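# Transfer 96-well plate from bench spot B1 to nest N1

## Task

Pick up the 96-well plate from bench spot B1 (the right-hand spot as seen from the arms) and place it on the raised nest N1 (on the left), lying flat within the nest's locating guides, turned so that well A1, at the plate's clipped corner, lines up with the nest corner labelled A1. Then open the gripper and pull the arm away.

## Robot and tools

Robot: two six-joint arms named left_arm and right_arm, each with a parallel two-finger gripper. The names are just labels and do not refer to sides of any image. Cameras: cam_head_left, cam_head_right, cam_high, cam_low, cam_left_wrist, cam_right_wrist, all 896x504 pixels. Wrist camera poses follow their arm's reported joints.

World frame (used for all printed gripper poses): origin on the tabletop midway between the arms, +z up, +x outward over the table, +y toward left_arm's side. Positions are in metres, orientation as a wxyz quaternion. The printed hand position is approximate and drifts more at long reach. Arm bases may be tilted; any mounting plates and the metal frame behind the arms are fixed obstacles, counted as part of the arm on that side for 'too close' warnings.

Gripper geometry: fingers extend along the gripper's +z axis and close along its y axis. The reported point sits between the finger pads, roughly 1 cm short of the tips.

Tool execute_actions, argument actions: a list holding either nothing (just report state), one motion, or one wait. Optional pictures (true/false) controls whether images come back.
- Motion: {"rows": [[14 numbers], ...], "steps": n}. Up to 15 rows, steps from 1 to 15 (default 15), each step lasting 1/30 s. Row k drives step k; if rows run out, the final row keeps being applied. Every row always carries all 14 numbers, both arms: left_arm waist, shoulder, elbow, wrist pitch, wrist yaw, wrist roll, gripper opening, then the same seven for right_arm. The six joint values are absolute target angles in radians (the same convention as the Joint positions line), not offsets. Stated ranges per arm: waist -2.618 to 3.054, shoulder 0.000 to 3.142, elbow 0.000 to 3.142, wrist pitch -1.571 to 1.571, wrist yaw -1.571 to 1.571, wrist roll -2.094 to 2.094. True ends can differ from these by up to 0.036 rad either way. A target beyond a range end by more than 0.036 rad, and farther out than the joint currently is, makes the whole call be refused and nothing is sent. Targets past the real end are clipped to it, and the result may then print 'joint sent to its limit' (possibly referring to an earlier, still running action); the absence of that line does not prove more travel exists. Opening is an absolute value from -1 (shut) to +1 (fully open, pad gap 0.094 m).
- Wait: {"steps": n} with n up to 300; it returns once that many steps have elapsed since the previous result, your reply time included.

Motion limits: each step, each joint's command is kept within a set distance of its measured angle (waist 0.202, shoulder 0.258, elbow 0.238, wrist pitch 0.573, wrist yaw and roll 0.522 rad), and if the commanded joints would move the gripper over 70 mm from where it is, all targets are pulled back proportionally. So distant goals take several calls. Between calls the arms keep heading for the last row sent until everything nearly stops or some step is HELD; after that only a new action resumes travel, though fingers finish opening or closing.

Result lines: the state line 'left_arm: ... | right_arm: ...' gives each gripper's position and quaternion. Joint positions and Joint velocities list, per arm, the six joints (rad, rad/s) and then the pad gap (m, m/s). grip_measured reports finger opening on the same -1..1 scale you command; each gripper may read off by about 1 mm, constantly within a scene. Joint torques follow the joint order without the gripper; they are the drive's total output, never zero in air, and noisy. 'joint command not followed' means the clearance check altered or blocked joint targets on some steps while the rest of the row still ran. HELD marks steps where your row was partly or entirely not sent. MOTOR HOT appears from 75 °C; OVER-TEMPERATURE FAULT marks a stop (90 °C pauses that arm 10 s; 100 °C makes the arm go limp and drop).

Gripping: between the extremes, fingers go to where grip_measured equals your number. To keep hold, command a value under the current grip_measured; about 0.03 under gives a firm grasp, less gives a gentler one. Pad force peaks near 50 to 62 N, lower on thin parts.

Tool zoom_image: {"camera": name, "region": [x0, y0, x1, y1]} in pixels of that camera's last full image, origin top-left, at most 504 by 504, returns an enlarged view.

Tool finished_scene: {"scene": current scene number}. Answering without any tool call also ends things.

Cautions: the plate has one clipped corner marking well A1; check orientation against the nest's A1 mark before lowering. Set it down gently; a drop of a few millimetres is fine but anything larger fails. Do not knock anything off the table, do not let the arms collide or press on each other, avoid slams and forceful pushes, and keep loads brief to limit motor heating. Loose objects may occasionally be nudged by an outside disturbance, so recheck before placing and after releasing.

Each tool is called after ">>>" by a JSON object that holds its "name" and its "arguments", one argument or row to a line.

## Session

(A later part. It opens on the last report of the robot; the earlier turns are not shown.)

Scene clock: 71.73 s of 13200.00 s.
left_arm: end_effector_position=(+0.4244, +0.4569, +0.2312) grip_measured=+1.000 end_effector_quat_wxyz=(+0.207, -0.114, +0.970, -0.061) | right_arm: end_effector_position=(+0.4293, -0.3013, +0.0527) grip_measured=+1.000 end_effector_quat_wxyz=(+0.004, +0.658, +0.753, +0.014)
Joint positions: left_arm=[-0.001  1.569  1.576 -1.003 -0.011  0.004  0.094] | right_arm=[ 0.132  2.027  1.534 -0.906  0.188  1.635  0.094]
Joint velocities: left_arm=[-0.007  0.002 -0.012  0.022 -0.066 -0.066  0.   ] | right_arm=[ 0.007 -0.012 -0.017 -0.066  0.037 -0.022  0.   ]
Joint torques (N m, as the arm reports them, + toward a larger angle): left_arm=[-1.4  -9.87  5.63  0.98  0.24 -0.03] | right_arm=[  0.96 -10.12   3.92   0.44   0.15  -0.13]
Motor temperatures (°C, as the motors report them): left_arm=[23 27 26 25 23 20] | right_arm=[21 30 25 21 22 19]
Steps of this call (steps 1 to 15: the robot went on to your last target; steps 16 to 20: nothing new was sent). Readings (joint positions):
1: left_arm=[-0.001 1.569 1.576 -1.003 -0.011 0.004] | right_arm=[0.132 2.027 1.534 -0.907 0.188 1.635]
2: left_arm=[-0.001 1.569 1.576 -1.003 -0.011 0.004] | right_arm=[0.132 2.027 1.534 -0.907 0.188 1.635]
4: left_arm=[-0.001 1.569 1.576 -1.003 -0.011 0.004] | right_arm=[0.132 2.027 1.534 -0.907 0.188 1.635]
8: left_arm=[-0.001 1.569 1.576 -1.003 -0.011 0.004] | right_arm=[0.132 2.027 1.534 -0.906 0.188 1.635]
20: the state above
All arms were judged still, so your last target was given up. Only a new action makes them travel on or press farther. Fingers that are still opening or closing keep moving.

Friction deadband ~±0.015.

>>> {"name": "execute_actions", "arguments": {
  "actions": [
    {"rows":[[0,1.571,1.571,-1.0,0,0,1,0.115,2.058,1.507,-0.897,0.205,1.625,1]]}
  ]
}}

Scene clock: 75.20 s of 13200.00 s.
left_arm: end_effector_position=(+0.4244, +0.4569, +0.2312) grip_measured=+1.000 end_effector_quat_wxyz=(+0.207, -0.114, +0.970, -0.061) | right_arm: end_effector_position=(+0.4238, -0.3053, +0.0401) grip_measured=+1.000 end_effector_quat_wxyz=(-0.006, +0.660, +0.751, -0.000)
Joint positions: left_arm=[-0.001  1.569  1.576 -1.003 -0.011  0.004  0.094] | right_arm=[ 0.119  2.051  1.524 -0.902  0.188  1.635  0.094]
Joint velocities: left_arm=[-0.012  0.002  0.002 -0.007 -0.022  0.022  0.   ] | right_arm=[-0.012 -0.017 -0.002 -0.022 -0.022  0.022  0.   ]
Joint torques (N m, as the arm reports them, + toward a larger angle): left_arm=[-1.41 -9.87  5.62  0.98  0.24 -0.03] | right_arm=[  1.36 -10.22   3.77   0.38   0.14  -0.11]
Motor temperatures (°C, as the motors report them): left_arm=[23 27 26 25 23 20] | right_arm=[21 30 25 21 22 19]
Steps of this call (steps 1 to 89: nothing new was sent; steps 90 to 104: all 15 steps of this action). Readings (joint positions):
90: left_arm=[-0.001 1.569 1.576 -1.003 -0.011 0.004] | right_arm=[0.131 2.028 1.534 -0.906 0.188 1.635]
91: left_arm=[-0.001 1.569 1.576 -1.003 -0.011 0.004] | right_arm=[0.129 2.031 1.534 -0.904 0.188 1.635]
93: left_arm=[-0.001 1.569 1.576 -1.003 -0.011 0.004] | right_arm=[0.124 2.040 1.534 -0.904 0.188 1.635]
97: left_arm=[-0.001 1.569 1.576 -1.003 -0.011 0.004] | right_arm=[0.119 2.051 1.530 -0.902 0.188 1.635]
104: the state above
camera_calibration (this result's frames):
cam_left_wrist: T_world_to_cam=[[0.0485858, -0.992358, 0.113421, 0.408118], [-0.982922, -0.0273245, 0.181981, 0.427733], [-0.177492, -0.120325, -0.976739, 0.445699], [0, 0, 0, 1]] pos_world=[0.479707, 0.470315, 0.311203]
cam_right_wrist: T_world_to_cam=[[-0.99792, -0.0640062, 0.0076866, 0.401274], [-0.0420538, 0.73671, 0.6749, 0.229981], [-0.0488606, 0.673173, -0.737869, 0.369269], [0, 0, 0, 1]] pos_world=[0.428153, -0.392327, 0.114174]

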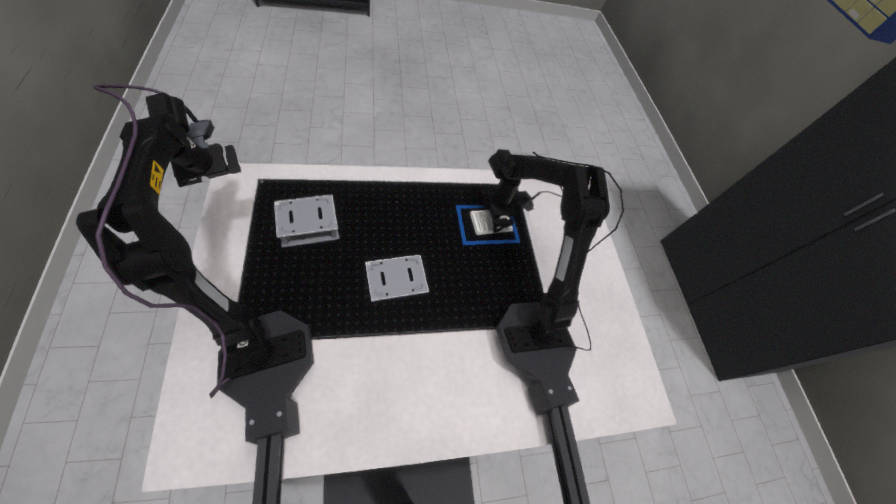

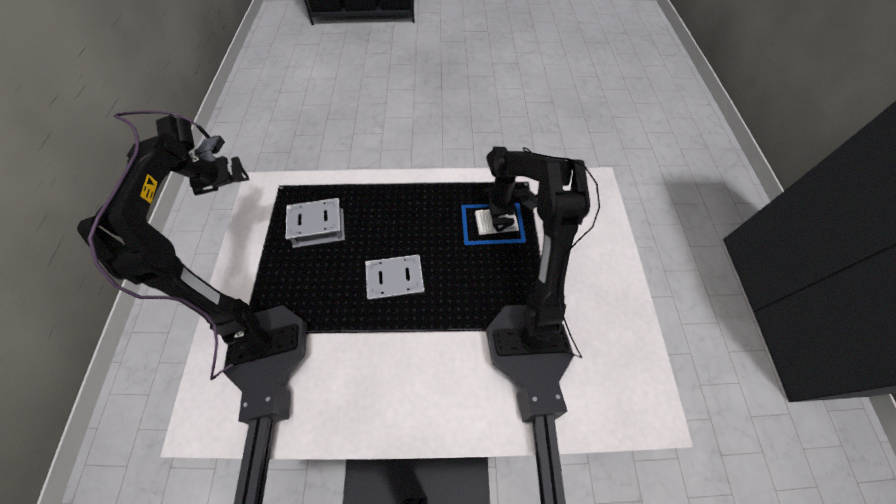

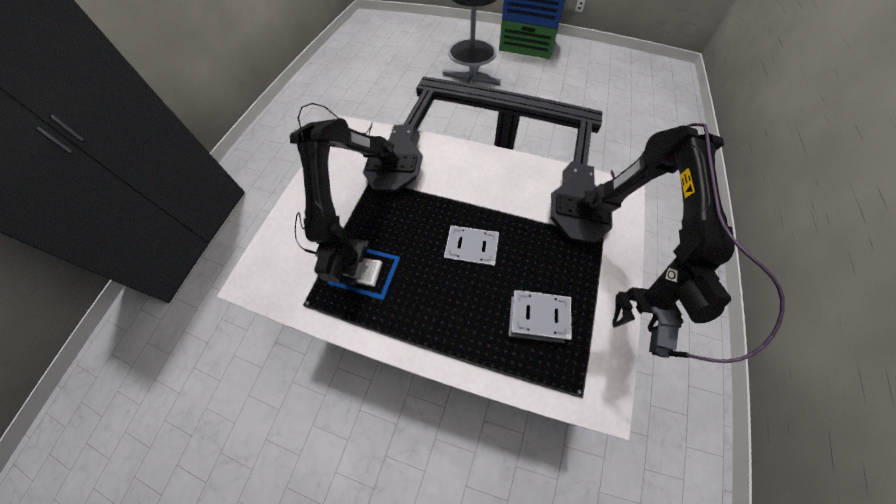

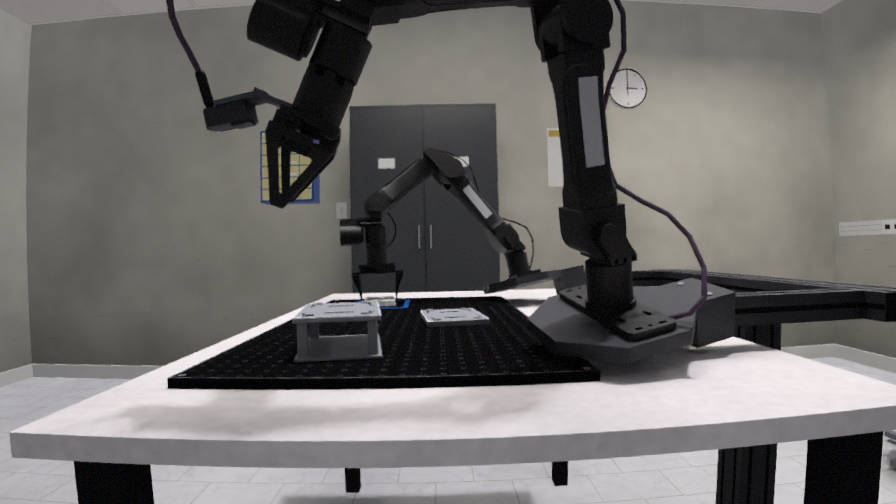

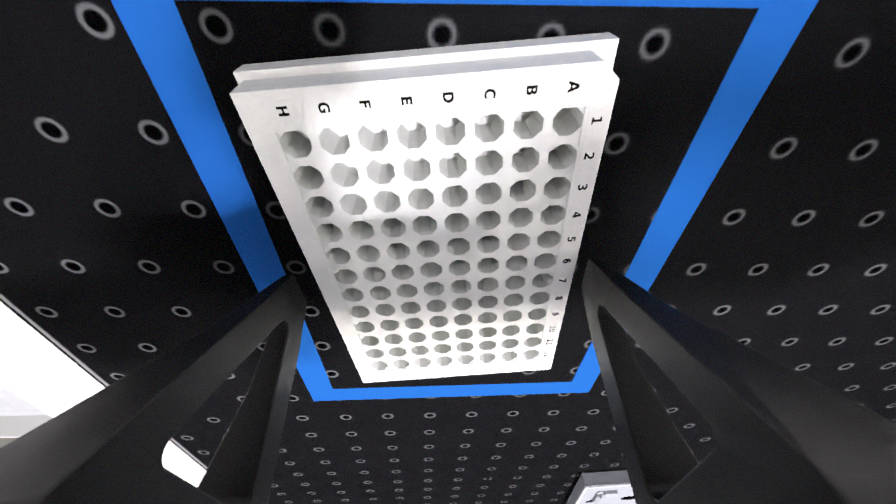

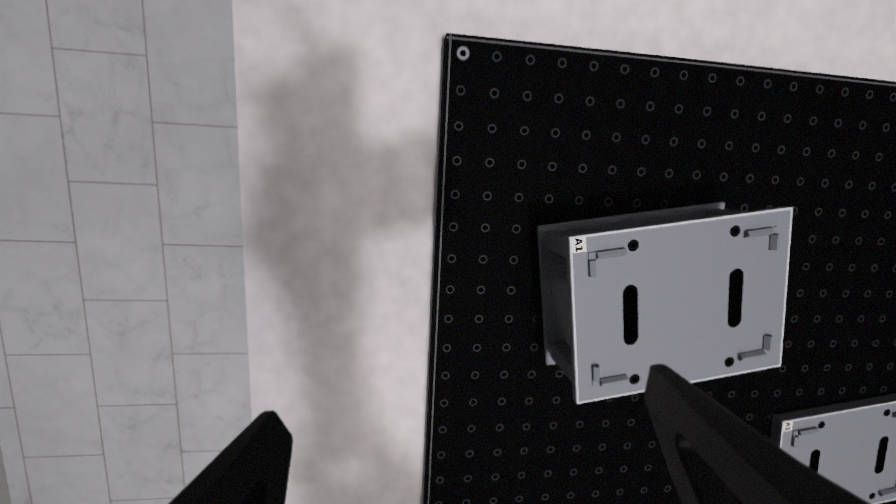

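>>> {"name": "execute_actions", "arguments": {
  "actions": [
    {"rows":[[0,1.571,1.571,-1.0,0,0,1,0.115,2.076,1.489,-0.857,0.205,1.625,1]]}
  ],
  "pictures": false
}}

>>> {"name": "execute_actions", "arguments": {
  "actions": [
    {"rows":[[0,1.571,1.571,-1.0,0,0,1,0.115,2.076,1.489,-0.857,0.205,1.625,0.72]]}
  ]
}}

Scene clock: 81.13 s of 13200.00 s.
left_arm: end_effector_position=(+0.4244, +0.4569, +0.2312) grip_measured=+1.000 end_effector_quat_wxyz=(+0.207, -0.114, +0.970, -0.061) | right_arm: end_effector_position=(+0.4233, -0.3035, +0.0296) grip_measured=+1.000 end_effector_quat_wxyz=(-0.005, +0.660, +0.751, -0.000)
Joint positions: left_arm=[-0.001  1.569  1.576 -1.003 -0.011  0.004  0.094] | right_arm=[ 0.119  2.068  1.506 -0.867  0.189  1.635  0.094]
Joint velocities: left_arm=[ 0.017 -0.027 -0.022 -0.037 -0.022 -0.022  0.   ] | right_arm=[ 0.007 -0.002 -0.002 -0.051 -0.066  0.022  0.   ]
Joint torques (N m, as the arm reports them, + toward a larger angle): left_arm=[-1.41 -9.87  5.61  0.98  0.23 -0.03] | right_arm=[  1.56 -10.24   3.63   0.39   0.14  -0.12]
Motor temperatures (°C, as the motors report them): left_arm=[23 27 26 26 23 20] | right_arm=[21 29 24 21 22 19]
Steps of this call (steps 1 to 15: the robot went on to your last target; steps 16 to 90: nothing new was sent; then 2.43 s passed at rest; steps 91 to 105: all 15 steps of this action). Readings (joint positions):
91: left_arm=[-0.001 1.569 1.576 -1.003 -0.011 0.004] | right_arm=[0.119 2.052 1.521 -0.896 0.188 1.635]
92: left_arm=[-0.001 1.569 1.576 -1.003 -0.011 0.004] | right_arm=[0.119 2.052 1.518 -0.889 0.188 1.635]
94: left_arm=[-0.001 1.569 1.576 -1.003 -0.011 0.004] | right_arm=[0.119 2.058 1.512 -0.880 0.188 1.635]
98: left_arm=[-0.001 1.569 1.576 -1.003 -0.011 0.004] | right_arm=[0.119 2.068 1.506 -0.872 0.189 1.635]
105: the state above

Scene clock: 81.63 s of 13200.00 s.
left_arm: end_effector_position=(+0.4244, +0.4569, +0.2312) grip_measured=+1.000 end_effector_quat_wxyz=(+0.207, -0.114, +0.970, -0.061) | right_arm: end_effector_position=(+0.4237, -0.3034, +0.0296) grip_measured=+0.753 end_effector_quat_wxyz=(-0.005, +0.660, +0.751, +0.000)
Joint positions: left_arm=[-0.001  1.569  1.576 -1.003 -0.011  0.004  0.094] | right_arm=[ 0.119  2.068  1.506 -0.865  0.189  1.634  0.082]
Joint velocities: left_arm=[-0.007 -0.022  0.007  0.037 -0.007  0.066  0.   ] | right_arm=[-0.012  0.007 -0.017 -0.022  0.066 -0.051  0.   ]
Joint torques (N m, as the arm reports them, + toward a larger angle): left_arm=[-1.42 -9.88  5.62  0.98  0.24 -0.02] | right_arm=[  1.55 -10.13   3.65   0.4    0.13  -0.13]
Motor temperatures (°C, as the motors report them): left_arm=[23 27 26 26 23 20] | right_arm=[21 29 24 21 22 19]
Steps of this call (steps 1 to 15: all 15 steps of this action). Readings (joint positions):
1: left_arm=[-0.001 1.569 1.576 -1.003 -0.011 0.004] | right_arm=[0.119 2.068 1.506 -0.867 0.189 1.635]
2: left_arm=[-0.001 1.569 1.576 -1.003 -0.011 0.004] | right_arm=[0.119 2.068 1.506 -0.866 0.189 1.634]
4: left_arm=[-0.001 1.569 1.576 -1.003 -0.011 0.004] | right_arm=[0.119 2.068 1.506 -0.866 0.189 1.634]
8: left_arm=[-0.001 1.569 1.576 -1.003 -0.011 0.004] | right_arm=[0.119 2.068 1.506 -0.865 0.189 1.634]
15: the state above
camera_calibration (this result's frames):
cam_left_wrist: T_world_to_cam=[[0.0485858, -0.992358, 0.113421, 0.408118], [-0.982922, -0.0273245, 0.181981, 0.427733], [-0.177492, -0.120325, -0.976739, 0.445699], [0, 0, 0, 1]] pos_world=[0.479707, 0.470315, 0.311203]
cam_right_wrist: T_world_to_cam=[[-0.997908, -0.0643971, 0.00567932, 0.401285], [-0.0437363, 0.737207, 0.674249, 0.236522], [-0.0476066, 0.672591, -0.738482, 0.359586], [0, 0, 0, 1]] pos_world=[0.427909, -0.390379, 0.103794]

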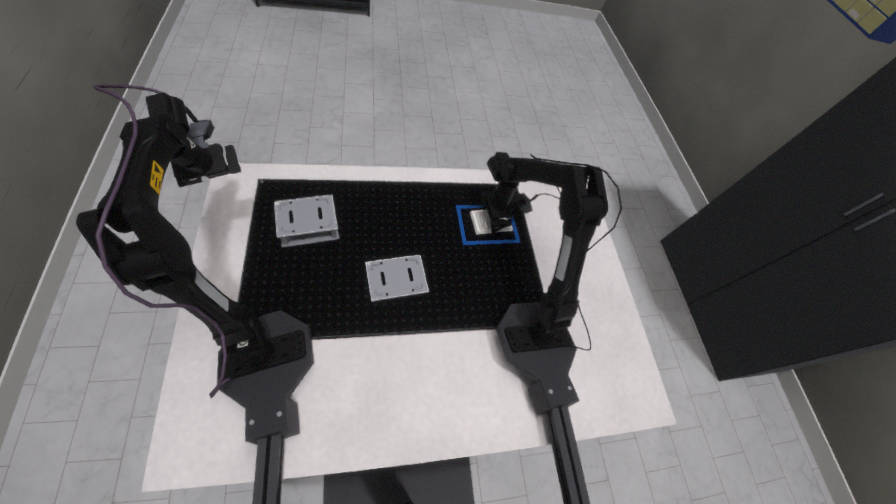

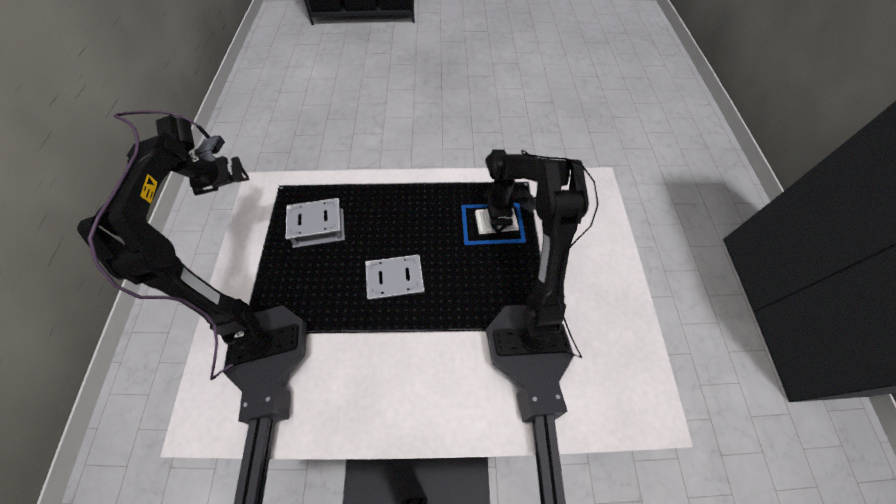

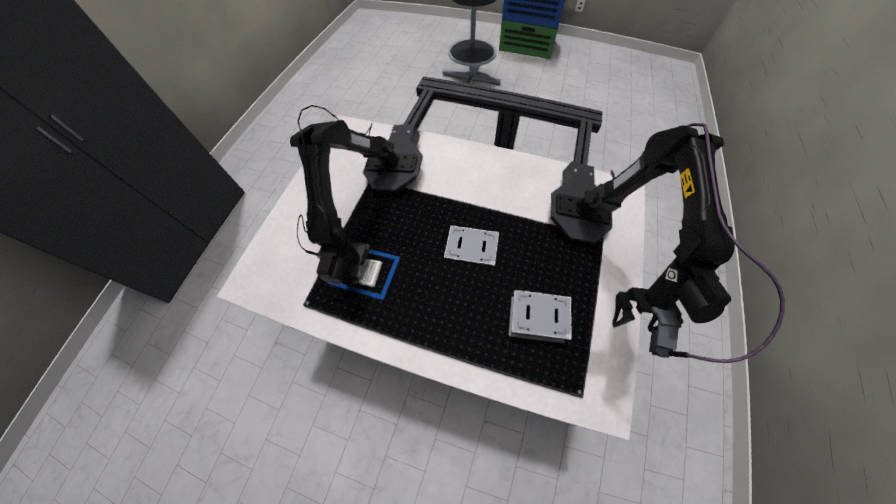

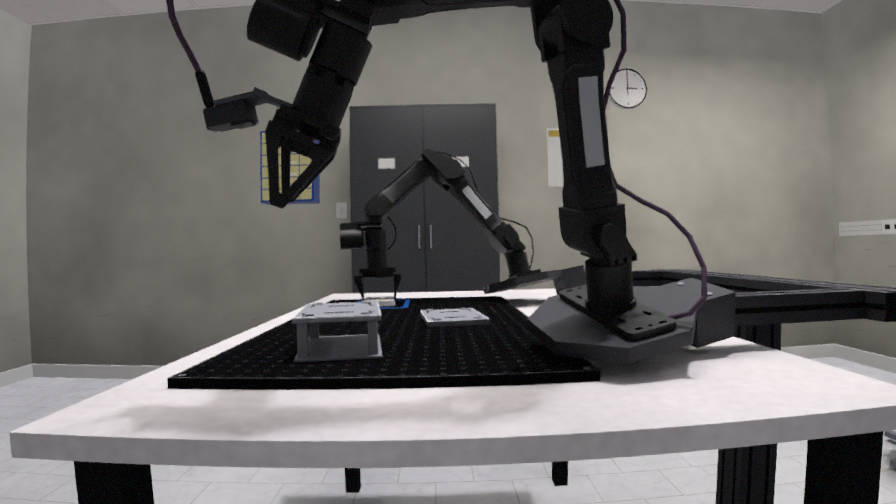

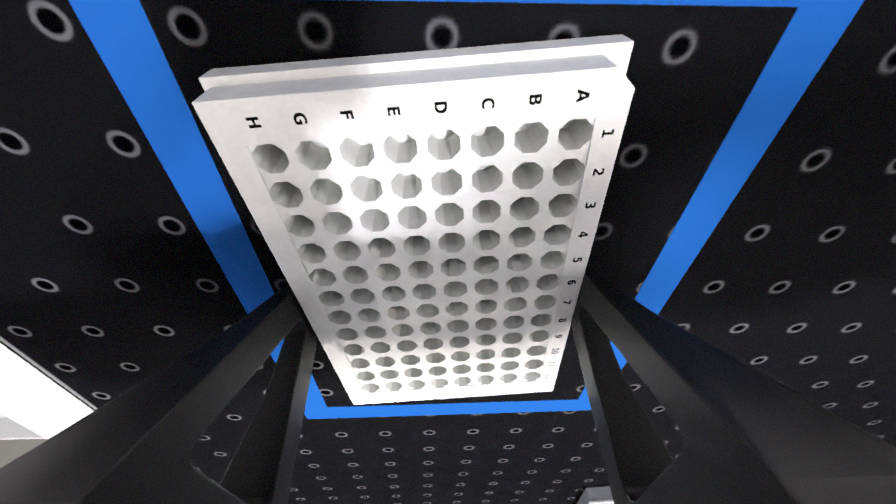

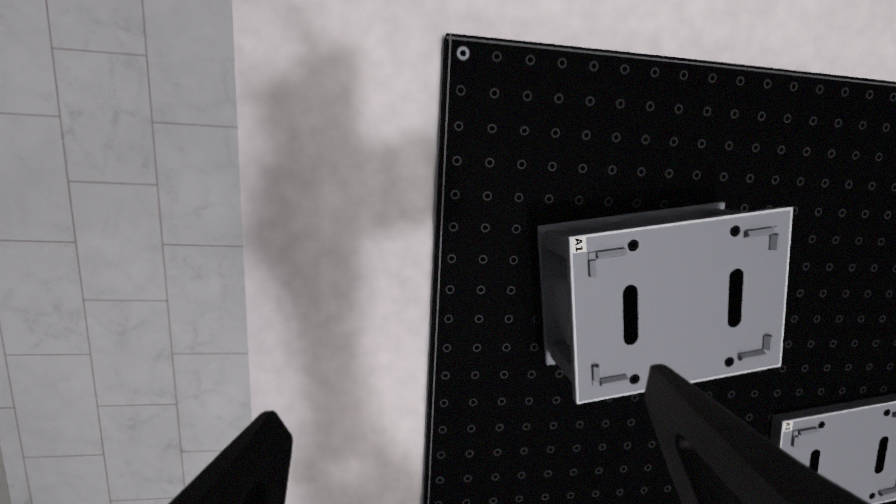

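>>> {"name": "execute_actions", "arguments": {
  "actions": [
    {"rows":[[0,1.571,1.571,-1.0,0,0,1,0.12,2.04,1.53,-0.9,0.2,1.625,0.72],[0,1.571,1.571,-1.0,0,0,1,0.12,2.04,1.53,-0.9,0.2,1.625,0.72],[0,1.571,1.571,-1.0,0,0,1,0.12,2.02,1.56,-0.95,0.2,1.625,0.72],[0,1.571,1.571,-1.0,0,0,1,0.12,2.02,1.56,-0.95,0.2,1.625,0.72],[0,1.571,1.571,-1.0,0,0,1,0.13,2.0,1.59,-1.0,0.2,1.625,0.72],[0,1.571,1.571,-1.0,0,0,1,0.13,2.0,1.59,-1.0,0.2,1.625,0.72],[0,1.571,1.571,-1.0,0,0,1,0.13,1.98,1.62,-1.05,0.2,1.625,0.72],[0,1.571,1.571,-1.0,0,0,1,0.13,1.98,1.62,-1.05,0.2,1.625,0.72],[0,1.571,1.571,-1.0,0,0,1,0.13,1.98,1.62,-1.05,0.2,1.625,0.72],[0,1.571,1.571,-1.0,0,0,1,0.13,1.98,1.62,-1.05,0.2,1.625,0.72],[0,1.571,1.571,-1.0,0,0,1,0.16,1.98,1.62,-1.05,0.2,1.6,0.72],[0,1.571,1.571,-1.0,0,0,1,0.2,1.98,1.62,-1.05,0.2,1.55,0.72],[0,1.571,1.571,-1.0,0,0,1,0.25,1.99,1.62,-1.05,0.2,1.5,0.72],[0,1.571,1.571,-1.0,0,0,1,0.3,2.0,1.61,-1.05,0.2,1.45,0.72],[0,1.571,1.571,-1.0,0,0,1,0.35,2.0,1.61,-1.05,0.2,1.4,0.72]]}
  ],
  "pictures": false
}}

>>> {"name": "execute_actions", "arguments": {
  "actions": [
    {"rows":[[0,1.571,1.571,-1.0,0,0,1,1.0,2.08,1.56,-1.05,0.23,0.8,0.72]],"steps":9}
  ],
  "pictures": false
}}

>>> {"name": "execute_actions", "arguments": {
  "actions": [
    {"rows":[[0,1.571,1.571,-1.0,0,0,1,1.626,2.2,1.48,-1.03,0.145,0.13,0.72]]}
  ],
  "pictures": false
}}

>>> {"name": "execute_actions", "arguments": {
  "actions": [
    {"rows":[[0,1.571,1.571,-1.0,0,0,1,1.626,2.25,1.46,-0.97,0.145,0.13,0.72]]}
  ]
}}

Scene clock: 98.70 s of 13200.00 s.
left_arm: end_effector_position=(+0.4244, +0.4569, +0.2312) grip_measured=+1.000 end_effector_quat_wxyz=(+0.207, -0.114, +0.970, -0.061) | right_arm: end_effector_position=(+0.4269, -0.2777, +0.0872) grip_measured=+0.753 end_effector_quat_wxyz=(+0.012, +0.592, +0.806, +0.017)
Joint positions: left_arm=[-0.001  1.569  1.576 -1.003 -0.011  0.004  0.094] | right_arm=[ 0.211  1.992  1.599 -1.006  0.207  1.543  0.082]
Joint velocities: left_arm=[-0.002 -0.017  0.002 -0.051 -0.007 -0.022  0.   ] | right_arm=[ 1.194  0.09  -0.012 -0.11   0.007 -0.886 -0.   ]
Joint torques (N m, as the arm reports them, + toward a larger angle): left_arm=[-1.4  -9.89  5.61  0.98  0.23 -0.03] | right_arm=[  5.87 -10.2    5.89   0.13  -0.14  -0.13]
Motor temperatures (°C, as the motors report them): left_arm=[23 27 26 26 23 20] | right_arm=[22 30 24 21 22 19]
Steps of this call (steps 1 to 15: the robot went on to your last target; steps 16 to 90: nothing new was sent; then 13.57 s passed at rest; steps 91 to 105: all 15 steps of this action). Readings (joint positions):
91: left_arm=[-0.001 1.569 1.576 -1.003 -0.011 0.004] | right_arm=[0.119 2.068 1.506 -0.866 0.189 1.634]
92: left_arm=[-0.001 1.569 1.576 -1.003 -0.011 0.004] | right_arm=[0.119 2.068 1.506 -0.868 0.189 1.634]
94: left_arm=[-0.001 1.569 1.576 -1.003 -0.011 0.004] | right_arm=[0.119 2.067 1.514 -0.889 0.189 1.634]
98: left_arm=[-0.001 1.569 1.576 -1.003 -0.011 0.004] | right_arm=[0.119 2.040 1.562 -0.962 0.189 1.634]
105: the state above

Scene clock: 99.00 s of 13200.00 s.
left_arm: end_effector_position=(+0.4244, +0.4569, +0.2312) grip_measured=+1.000 end_effector_quat_wxyz=(+0.207, -0.114, +0.970, -0.061) | right_arm: end_effector_position=(+0.3239, -0.1002, +0.0904) grip_measured=+0.753 end_effector_quat_wxyz=(+0.001, +0.096, +0.995, +0.022)
Joint positions: left_arm=[-0.001  1.569  1.576 -1.003 -0.011  0.004  0.094] | right_arm=[ 0.706  2.092  1.579 -1.009  0.218  0.975  0.082]
Joint velocities: left_arm=[ 0.022  0.007 -0.022 -0.081  0.066  0.007  0.   ] | right_arm=[ 1.746  0.115 -0.085  0.022  0.007 -0.96  -0.   ]
Joint torques (N m, as the arm reports them, + toward a larger angle): left_arm=[-1.41 -9.9   5.6   0.99  0.24 -0.03] | right_arm=[  3.02 -11.57   4.42   0.06   0.08  -0.07]
Motor temperatures (°C, as the motors report them): left_arm=[23 28 26 26 23 20] | right_arm=[22 30 24 21 22 19]
Steps of this call (steps 1 to 9: all 9 steps of this action). Readings (joint positions):
1: left_arm=[-0.001 1.569 1.576 -1.003 -0.011 0.004] | right_arm=[0.256 2.000 1.599 -1.009 0.210 1.473]
2: left_arm=[-0.001 1.569 1.576 -1.003 -0.011 0.004] | right_arm=[0.306 2.010 1.599 -1.009 0.213 1.395]
4: left_arm=[-0.001 1.569 1.576 -1.003 -0.011 0.004] | right_arm=[0.412 2.041 1.599 -1.009 0.216 1.236]
8: left_arm=[-0.001 1.569 1.576 -1.003 -0.011 0.004] | right_arm=[0.645 2.086 1.583 -1.009 0.218 1.010]
9: the state above

Scene clock: 99.50 s of 13200.00 s.
left_arm: end_effector_position=(+0.4244, +0.4569, +0.2312) grip_measured=+1.000 end_effector_quat_wxyz=(+0.207, -0.114, +0.970, -0.061) | right_arm: end_effector_position=(-0.0031, +0.0062, +0.0996) grip_measured=+0.754 end_effector_quat_wxyz=(-0.000, -0.671, +0.741, +0.015)
Joint positions: left_arm=[-0.001  1.569  1.576 -1.003 -0.011  0.004  0.094] | right_arm=[ 1.581  2.219  1.494 -1.003  0.148  0.207  0.082]
Joint velocities: left_arm=[ 0.002 -0.022 -0.002  0.066  0.022 -0.007  0.   ] | right_arm=[ 1.634 -0.012  0.032 -0.022 -0.212 -0.476 -0.001]
Joint torques (N m, as the arm reports them, + toward a larger angle): left_arm=[-1.41 -9.87  5.61  0.98  0.24 -0.03] | right_arm=[ -2.05 -11.23   4.24   0.13   0.24  -0.05]
Motor temperatures (°C, as the motors report them): left_arm=[23 28 26 26 23 20] | right_arm=[22 30 24 21 22 19]
Steps of this call (steps 1 to 15: all 15 steps of this action). Readings (joint positions):
1: left_arm=[-0.001 1.569 1.576 -1.003 -0.011 0.004] | right_arm=[0.764 2.101 1.573 -1.008 0.210 0.917]
2: left_arm=[-0.001 1.569 1.576 -1.003 -0.011 0.004] | right_arm=[0.819 2.110 1.567 -1.005 0.199 0.852]
4: left_arm=[-0.001 1.569 1.576 -1.003 -0.011 0.004] | right_arm=[0.922 2.139 1.548 -1.003 0.184 0.713]
8: left_arm=[-0.001 1.569 1.576 -1.003 -0.011 0.004] | right_arm=[1.139 2.200 1.507 -1.003 0.166 0.430]
15: the state above

Scene clock: 100.00 s of 13200.00 s.
left_arm: end_effector_position=(+0.4244, +0.4569, +0.2312) grip_measured=+1.000 end_effector_quat_wxyz=(+0.207, -0.114, +0.970, -0.061) | right_arm: end_effector_position=(-0.0194, -0.0019, +0.0853) grip_measured=+0.754 end_effector_quat_wxyz=(+0.011, +0.709, -0.705, -0.003)
Joint positions: left_arm=[-0.001  1.569  1.576 -1.003 -0.011  0.004  0.094] | right_arm=[ 1.617  2.25   1.471 -0.988  0.139  0.143  0.082]
Joint velocities: left_arm=[ 0.022 -0.017 -0.012 -0.095 -0.022  0.081  0.   ] | right_arm=[ 0.007 -0.002  0.002 -0.007  0.022  0.007 -0.001]
Joint torques (N m, as the arm reports them, + toward a larger angle): left_arm=[-1.41 -9.88  5.61  0.99  0.23 -0.02] | right_arm=[ 2.06 -9.9   4.31  0.47  0.03 -0.12]
Motor temperatures (°C, as the motors report them): left_arm=[23 28 26 26 23 20] | right_arm=[22 30 24 21 22 19]
Steps of this call (steps 1 to 15: all 15 steps of this action). Readings (joint positions):
1: left_arm=[-0.001 1.569 1.576 -1.003 -0.011 0.004] | right_arm=[1.629 2.222 1.492 -0.999 0.140 0.192]
2: left_arm=[-0.001 1.569 1.576 -1.003 -0.011 0.004] | right_arm=[1.662 2.225 1.490 -0.994 0.132 0.180]
4: left_arm=[-0.001 1.569 1.576 -1.003 -0.011 0.004] | right_arm=[1.685 2.234 1.484 -0.988 0.122 0.162]
8: left_arm=[-0.001 1.569 1.576 -1.003 -0.011 0.004] | right_arm=[1.643 2.249 1.472 -0.988 0.127 0.149]
15: the state above
camera_calibration (this result's frames):
cam_left_wrist: T_world_to_cam=[[0.0485858, -0.992358, 0.113421, 0.408118], [-0.982922, -0.0273245, 0.181981, 0.427733], [-0.177492, -0.120325, -0.976739, 0.445699], [0, 0, 0, 1]] pos_world=[0.479707, 0.470315, 0.311203]
cam_right_wrist: T_world_to_cam=[[0.998153, -0.0579541, -0.0181967, 0.0190515], [-0.0302662, -0.734232, 0.678223, -0.0455214], [-0.0526664, -0.67642, -0.734631, 0.173784], [0, 0, 0, 1]] pos_world=[-0.0112415, 0.085232, 0.158888]

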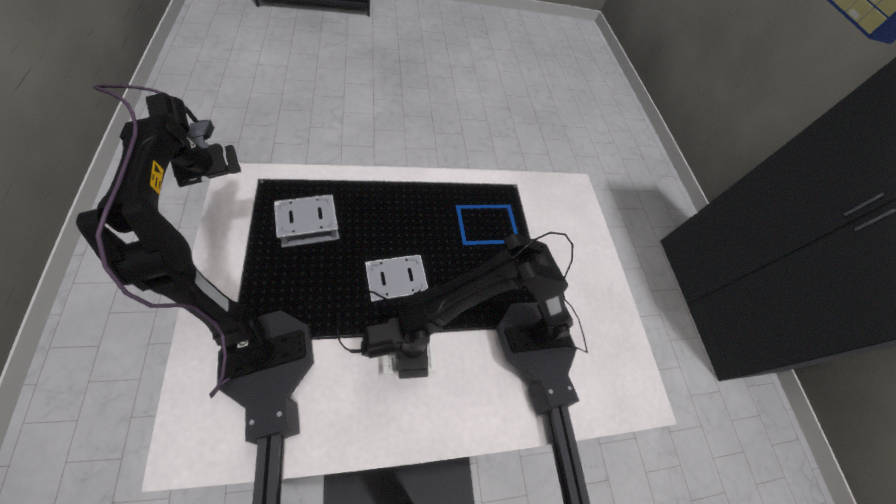

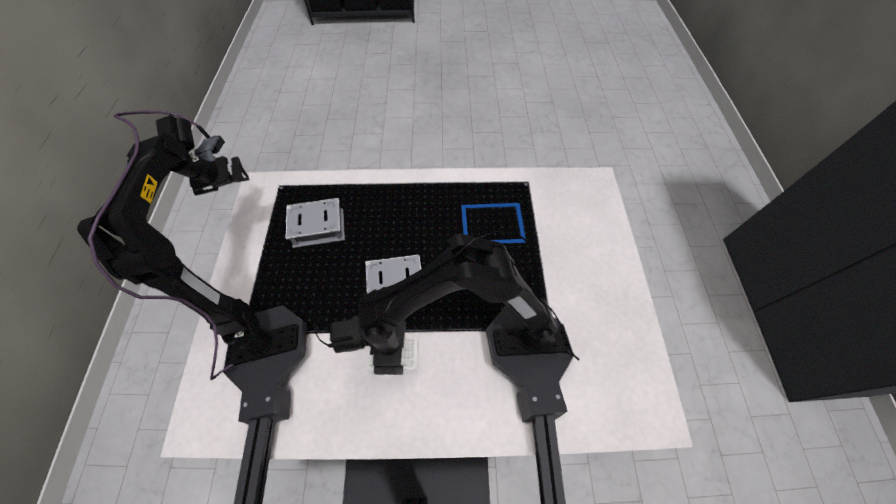

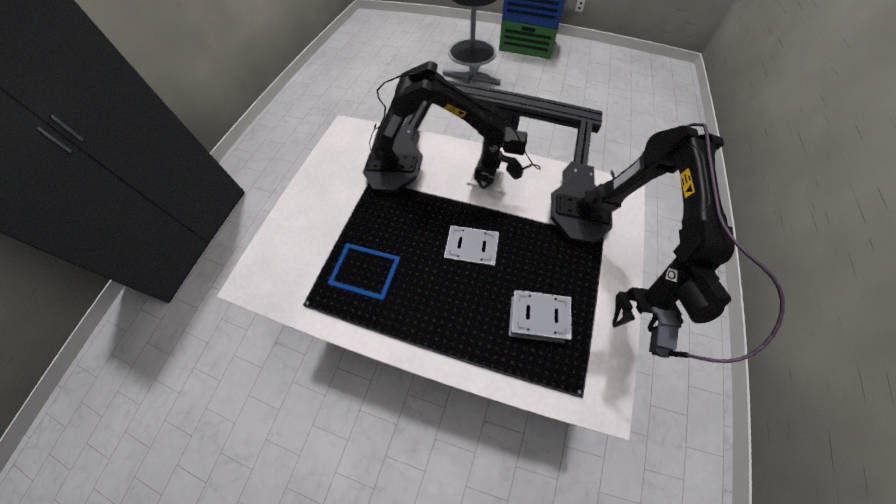

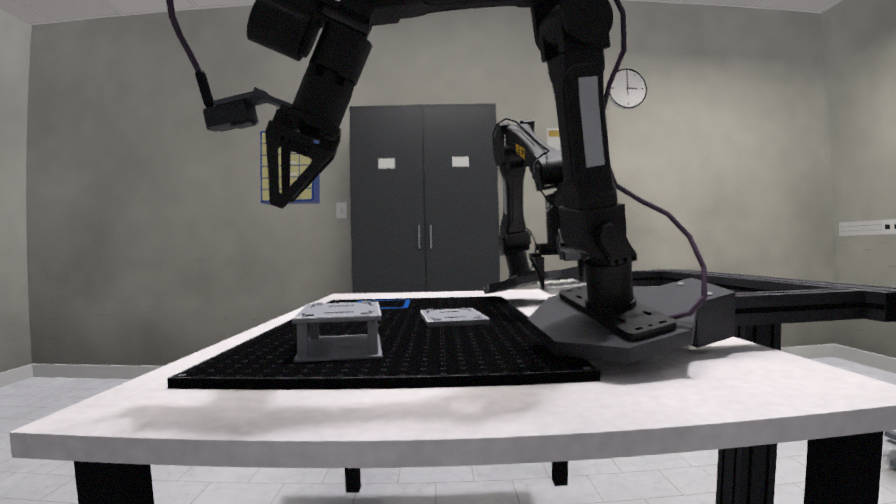

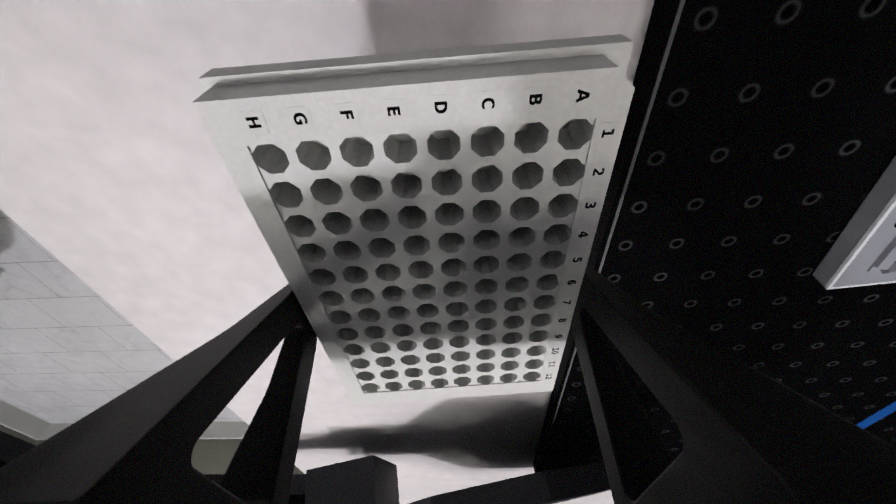

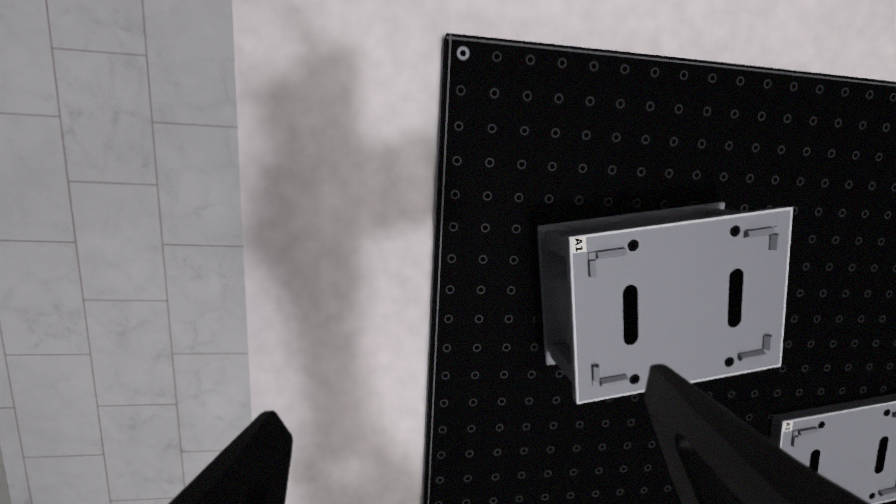

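>>> {"name": "execute_actions", "arguments": {
  "actions": [
    {"rows":[[0,1.571,1.571,-1.0,0,0,1,1.626,2.27,1.46,-0.95,0.175,0.13,0.72],[0,1.571,1.571,-1.0,0,0,1,1.626,2.29,1.46,-0.93,0.175,0.13,0.72],[0,1.571,1.571,-1.0,0,0,1,1.626,2.31,1.46,-0.91,0.175,0.13,0.72],[0,1.571,1.571,-1.0,0,0,1,1.626,2.33,1.46,-0.89,0.175,0.13,0.72],[0,1.571,1.571,-1.0,0,0,1,1.626,2.35,1.46,-0.87,0.175,0.13,0.72],[0,1.571,1.571,-1.0,0,0,1,1.626,2.365,1.46,-0.85,0.175,0.13,0.72],[0,1.571,1.571,-1.0,0,0,1,1.626,2.38,1.46,-0.83,0.175,0.13,0.72],[0,1.571,1.571,-1.0,0,0,1,1.626,2.39,1.46,-0.81,0.175,0.13,0.72],[0,1.571,1.571,-1.0,0,0,1,1.626,2.4,1.46,-0.81,0.175,0.13,0.72]]}
  ],
  "pictures": false
}}

>>> {"name": "execute_actions", "arguments": {
  "actions": [
    {"steps":15}
  ],
  "pictures": false
}}

Scene clock: 110.70 s of 13200.00 s.
left_arm: end_effector_position=(+0.4244, +0.4569, +0.2312) grip_measured=+1.000 end_effector_quat_wxyz=(+0.207, -0.114, +0.970, -0.061) | right_arm: end_effector_position=(-0.0267, +0.0097, +0.0239) grip_measured=+0.754 end_effector_quat_wxyz=(+0.009, +0.712, -0.702, +0.016)
Joint positions: left_arm=[-0.001  1.569  1.576 -1.003 -0.011  0.004  0.094] | right_arm=[ 1.617  2.418  1.471 -0.848  0.164  0.14   0.082]
Joint velocities: left_arm=[ 0.007 -0.017 -0.022 -0.007  0.081 -0.007  0.   ] | right_arm=[-0.017  0.007  0.022  0.154  0.037  0.066 -0.   ]
Joint torques (N m, as the arm reports them, + toward a larger angle): left_arm=[-1.41 -9.86  5.6   0.98  0.23 -0.03] | right_arm=[  2.14 -12.12   4.05   0.46   0.09  -0.12]
Motor temperatures (°C, as the motors report them): left_arm=[23 28 26 26 23 20] | right_arm=[22 30 24 21 22 19]
Steps of this call (steps 1 to 15: the robot went on to your last target; steps 16 to 90: nothing new was sent; then 7.20 s passed at rest; steps 91 to 105: all 15 steps of this action). Readings (joint positions):
91: left_arm=[-0.001 1.569 1.576 -1.003 -0.011 0.004] | right_arm=[1.617 2.252 1.471 -0.987 0.144 0.141]
92: left_arm=[-0.001 1.569 1.576 -1.003 -0.011 0.004] | right_arm=[1.617 2.255 1.471 -0.982 0.148 0.141]
94: left_arm=[-0.001 1.569 1.576 -1.003 -0.011 0.004] | right_arm=[1.617 2.274 1.471 -0.961 0.156 0.141]
98: left_arm=[-0.001 1.569 1.576 -1.003 -0.011 0.004] | right_arm=[1.617 2.353 1.471 -0.899 0.163 0.141]
105: the state above

Scene clock: 111.20 s of 13200.00 s.
left_arm: end_effector_position=(+0.4244, +0.4569, +0.2312) grip_measured=+1.000 end_effector_quat_wxyz=(+0.207, -0.114, +0.970, -0.061) | right_arm: end_effector_position=(-0.0269, +0.0136, +0.0238) grip_measured=+0.754 end_effector_quat_wxyz=(+0.003, +0.711, -0.703, +0.010)
Joint positions: left_arm=[-0.001  1.569  1.576 -1.003 -0.011  0.004  0.094] | right_arm=[ 1.617  2.418  1.471 -0.832  0.166  0.14   0.082]
Joint velocities: left_arm=[ 0.002 -0.002  0.017  0.022 -0.051 -0.007  0.   ] | right_arm=[-0.012 -0.002 -0.002 -0.022 -0.007  0.007 -0.   ]
Joint torques (N m, as the arm reports them, + toward a larger angle): left_arm=[-1.4  -9.88  5.6   0.98  0.24 -0.03] | right_arm=[  2.14 -12.02   3.93   0.5    0.11  -0.14]
Motor temperatures (°C, as the motors report them): left_arm=[23 28 26 26 23 20] | right_arm=[22 30 24 21 22 19]
Steps of this call (steps 1 to 15: the robot went on to your last target). Readings (joint positions):
1: left_arm=[-0.001 1.569 1.576 -1.003 -0.011 0.004] | right_arm=[1.617 2.418 1.471 -0.843 0.165 0.140]
2: left_arm=[-0.001 1.569 1.576 -1.003 -0.011 0.004] | right_arm=[1.617 2.418 1.471 -0.839 0.165 0.140]
4: left_arm=[-0.001 1.569 1.576 -1.003 -0.011 0.004] | right_arm=[1.617 2.418 1.471 -0.837 0.165 0.140]
8: left_arm=[-0.001 1.569 1.576 -1.003 -0.011 0.004] | right_arm=[1.617 2.418 1.471 -0.833 0.166 0.140]
15: the state above

>>> {"name": "execute_actions", "arguments": {
  "actions": [
    {"rows":[[0,1.571,1.571,-1.0,0,0,1,1.626,2.43,1.46,-0.775,0.15,0.13,0.72],[0,1.571,1.571,-1.0,0,0,1,1.626,2.43,1.46,-0.775,0.15,0.13,0.72],[0,1.571,1.571,-1.0,0,0,1,1.626,2.435,1.46,-0.775,0.15,0.13,0.72],[0,1.571,1.571,-1.0,0,0,1,1.626,2.435,1.46,-0.775,0.15,0.13,0.72],[0,1.571,1.571,-1.0,0,0,1,1.626,2.44,1.46,-0.775,0.15,0.13,0.72],[0,1.571,1.571,-1.0,0,0,1,1.626,2.44,1.46,-0.775,0.15,0.13,0.72],[0,1.571,1.571,-1.0,0,0,1,1.626,2.447,1.46,-0.775,0.15,0.13,0.72]]}
  ]
}}

Scene clock: 117.27 s of 13200.00 s.
left_arm: end_effector_position=(+0.4244, +0.4569, +0.2312) grip_measured=+1.000 end_effector_quat_wxyz=(+0.207, -0.114, +0.970, -0.061) | right_arm: end_effector_position=(-0.0305, +0.0184, +0.0179) grip_measured=+0.754 end_effector_quat_wxyz=(+0.002, +0.710, -0.704, +0.001)
Joint positions: left_arm=[-0.001  1.569  1.576 -1.003 -0.011  0.004  0.094] | right_arm=[ 1.618  2.434  1.471 -0.8    0.156  0.14   0.082]
Joint velocities: left_arm=[-0.002  0.012  0.002 -0.022 -0.081 -0.022  0.   ] | right_arm=[ 0.002  0.002 -0.002 -0.081 -0.007 -0.007 -0.   ]
Joint torques (N m, as the arm reports them, + toward a larger angle): left_arm=[-1.4  -9.86  5.6   0.99  0.24 -0.03] | right_arm=[ 2.06 -9.91  3.99  0.55 -0.08 -0.13]
Motor temperatures (°C, as the motors report them): left_arm=[23 28 26 26 23 20] | right_arm=[22 30 24 21 22 19]
Steps of this call (steps 1 to 15: the robot went on to your last target; steps 16 to 90: nothing new was sent; then 2.57 s passed at rest; steps 91 to 105: all 15 steps of this action). Readings (joint positions):
91: left_arm=[-0.001 1.569 1.576 -1.003 -0.011 0.004] | right_arm=[1.617 2.418 1.471 -0.829 0.164 0.140]
92: left_arm=[-0.001 1.569 1.576 -1.003 -0.011 0.004] | right_arm=[1.617 2.418 1.471 -0.823 0.162 0.140]
94: left_arm=[-0.001 1.569 1.576 -1.003 -0.011 0.004] | right_arm=[1.617 2.420 1.471 -0.812 0.159 0.140]
98: left_arm=[-0.001 1.569 1.576 -1.003 -0.011 0.004] | right_arm=[1.617 2.432 1.471 -0.801 0.156 0.140]
105: the state above
camera_calibration (this result's frames):
cam_left_wrist: T_world_to_cam=[[0.0485858, -0.992358, 0.113421, 0.408118], [-0.982922, -0.0273245, 0.181981, 0.427733], [-0.177492, -0.120325, -0.976739, 0.445699], [0, 0, 0, 1]] pos_world=[0.479707, 0.470315, 0.311203]
cam_right_wrist: T_world_to_cam=[[0.998478, -0.0550837, -0.00265466, 0.029752], [-0.0389867, -0.739102, 0.672464, 0.014657], [-0.0390039, -0.671337, -0.740125, 0.137799], [0, 0, 0, 1]] pos_world=[-0.0237606, 0.104981, 0.0922109]

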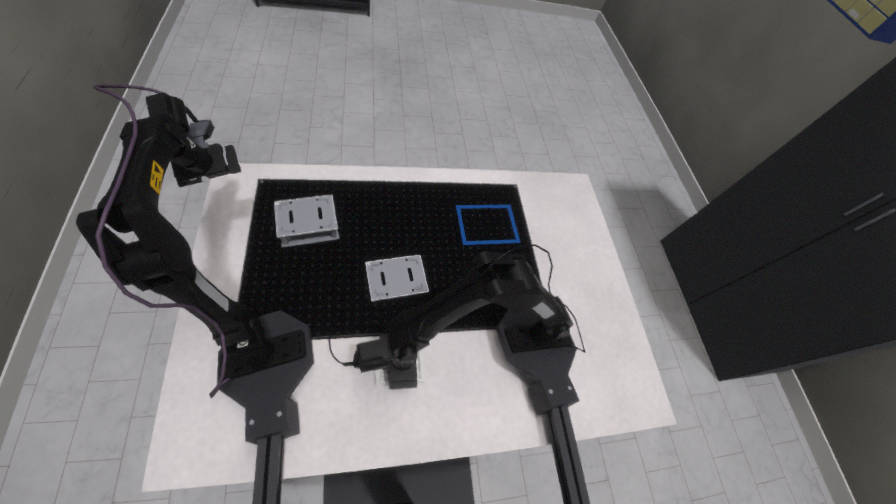

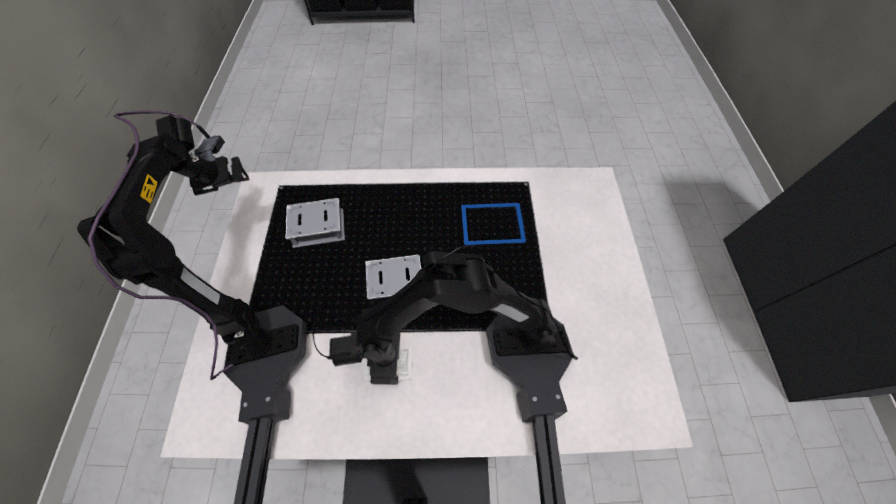

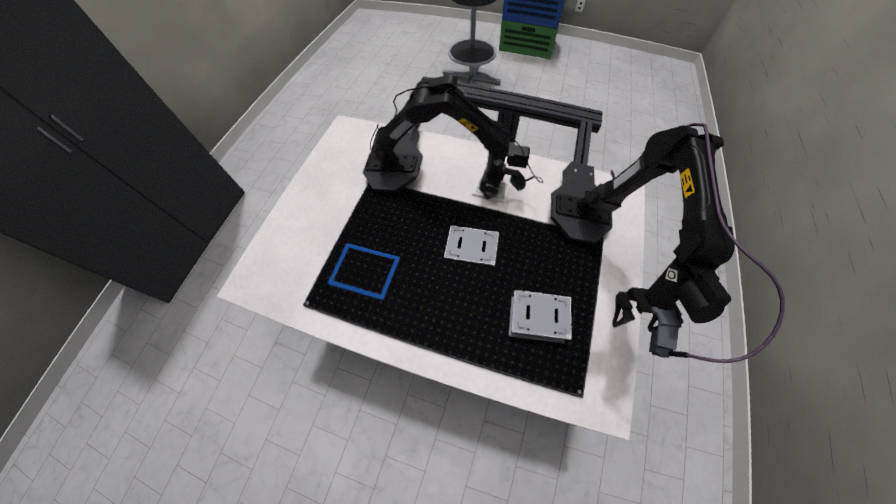

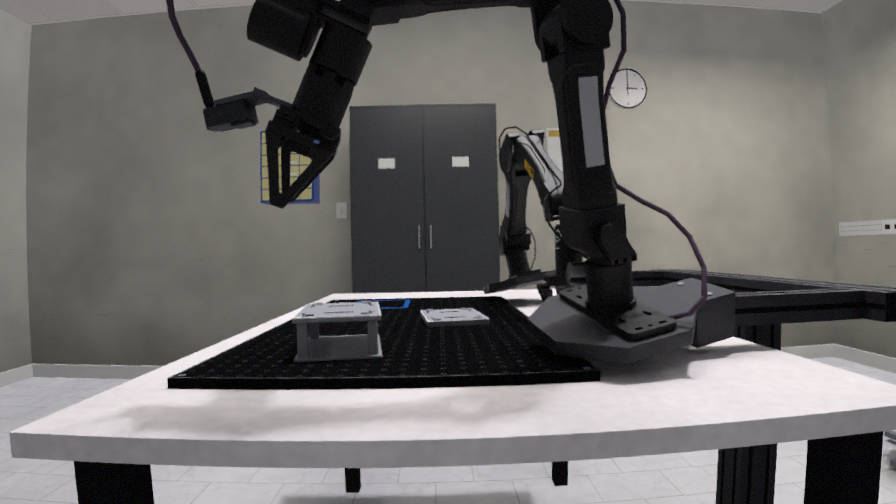

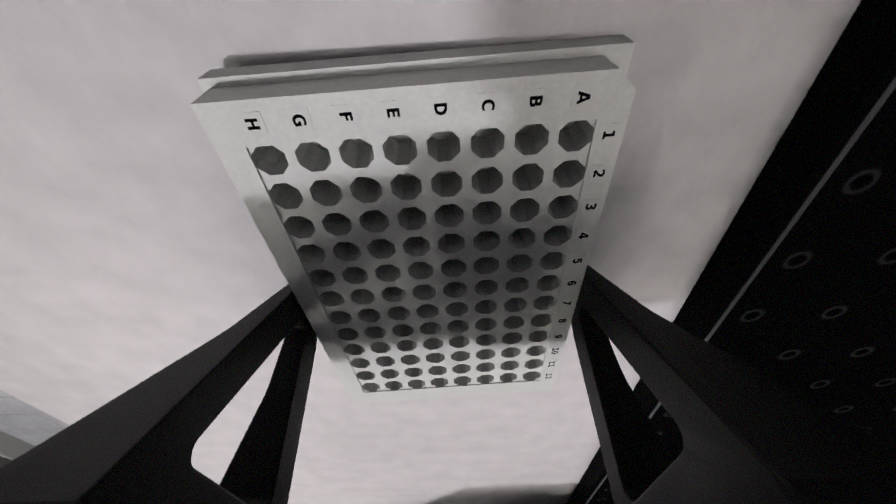

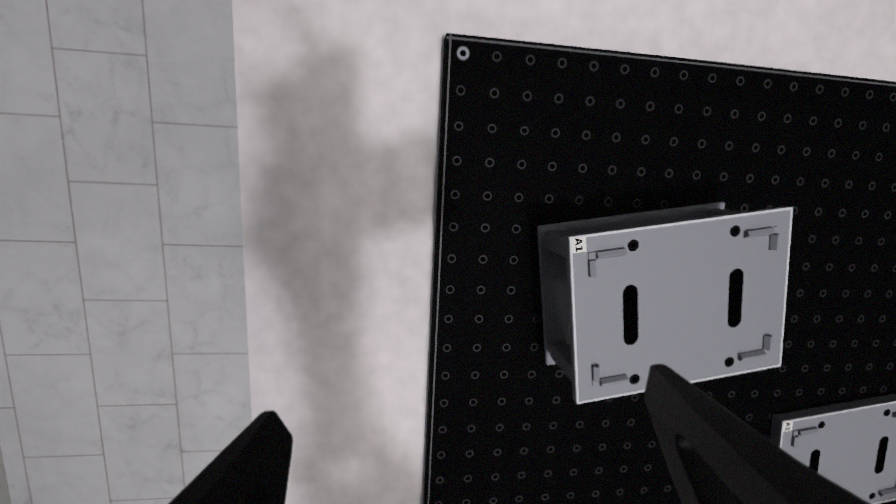

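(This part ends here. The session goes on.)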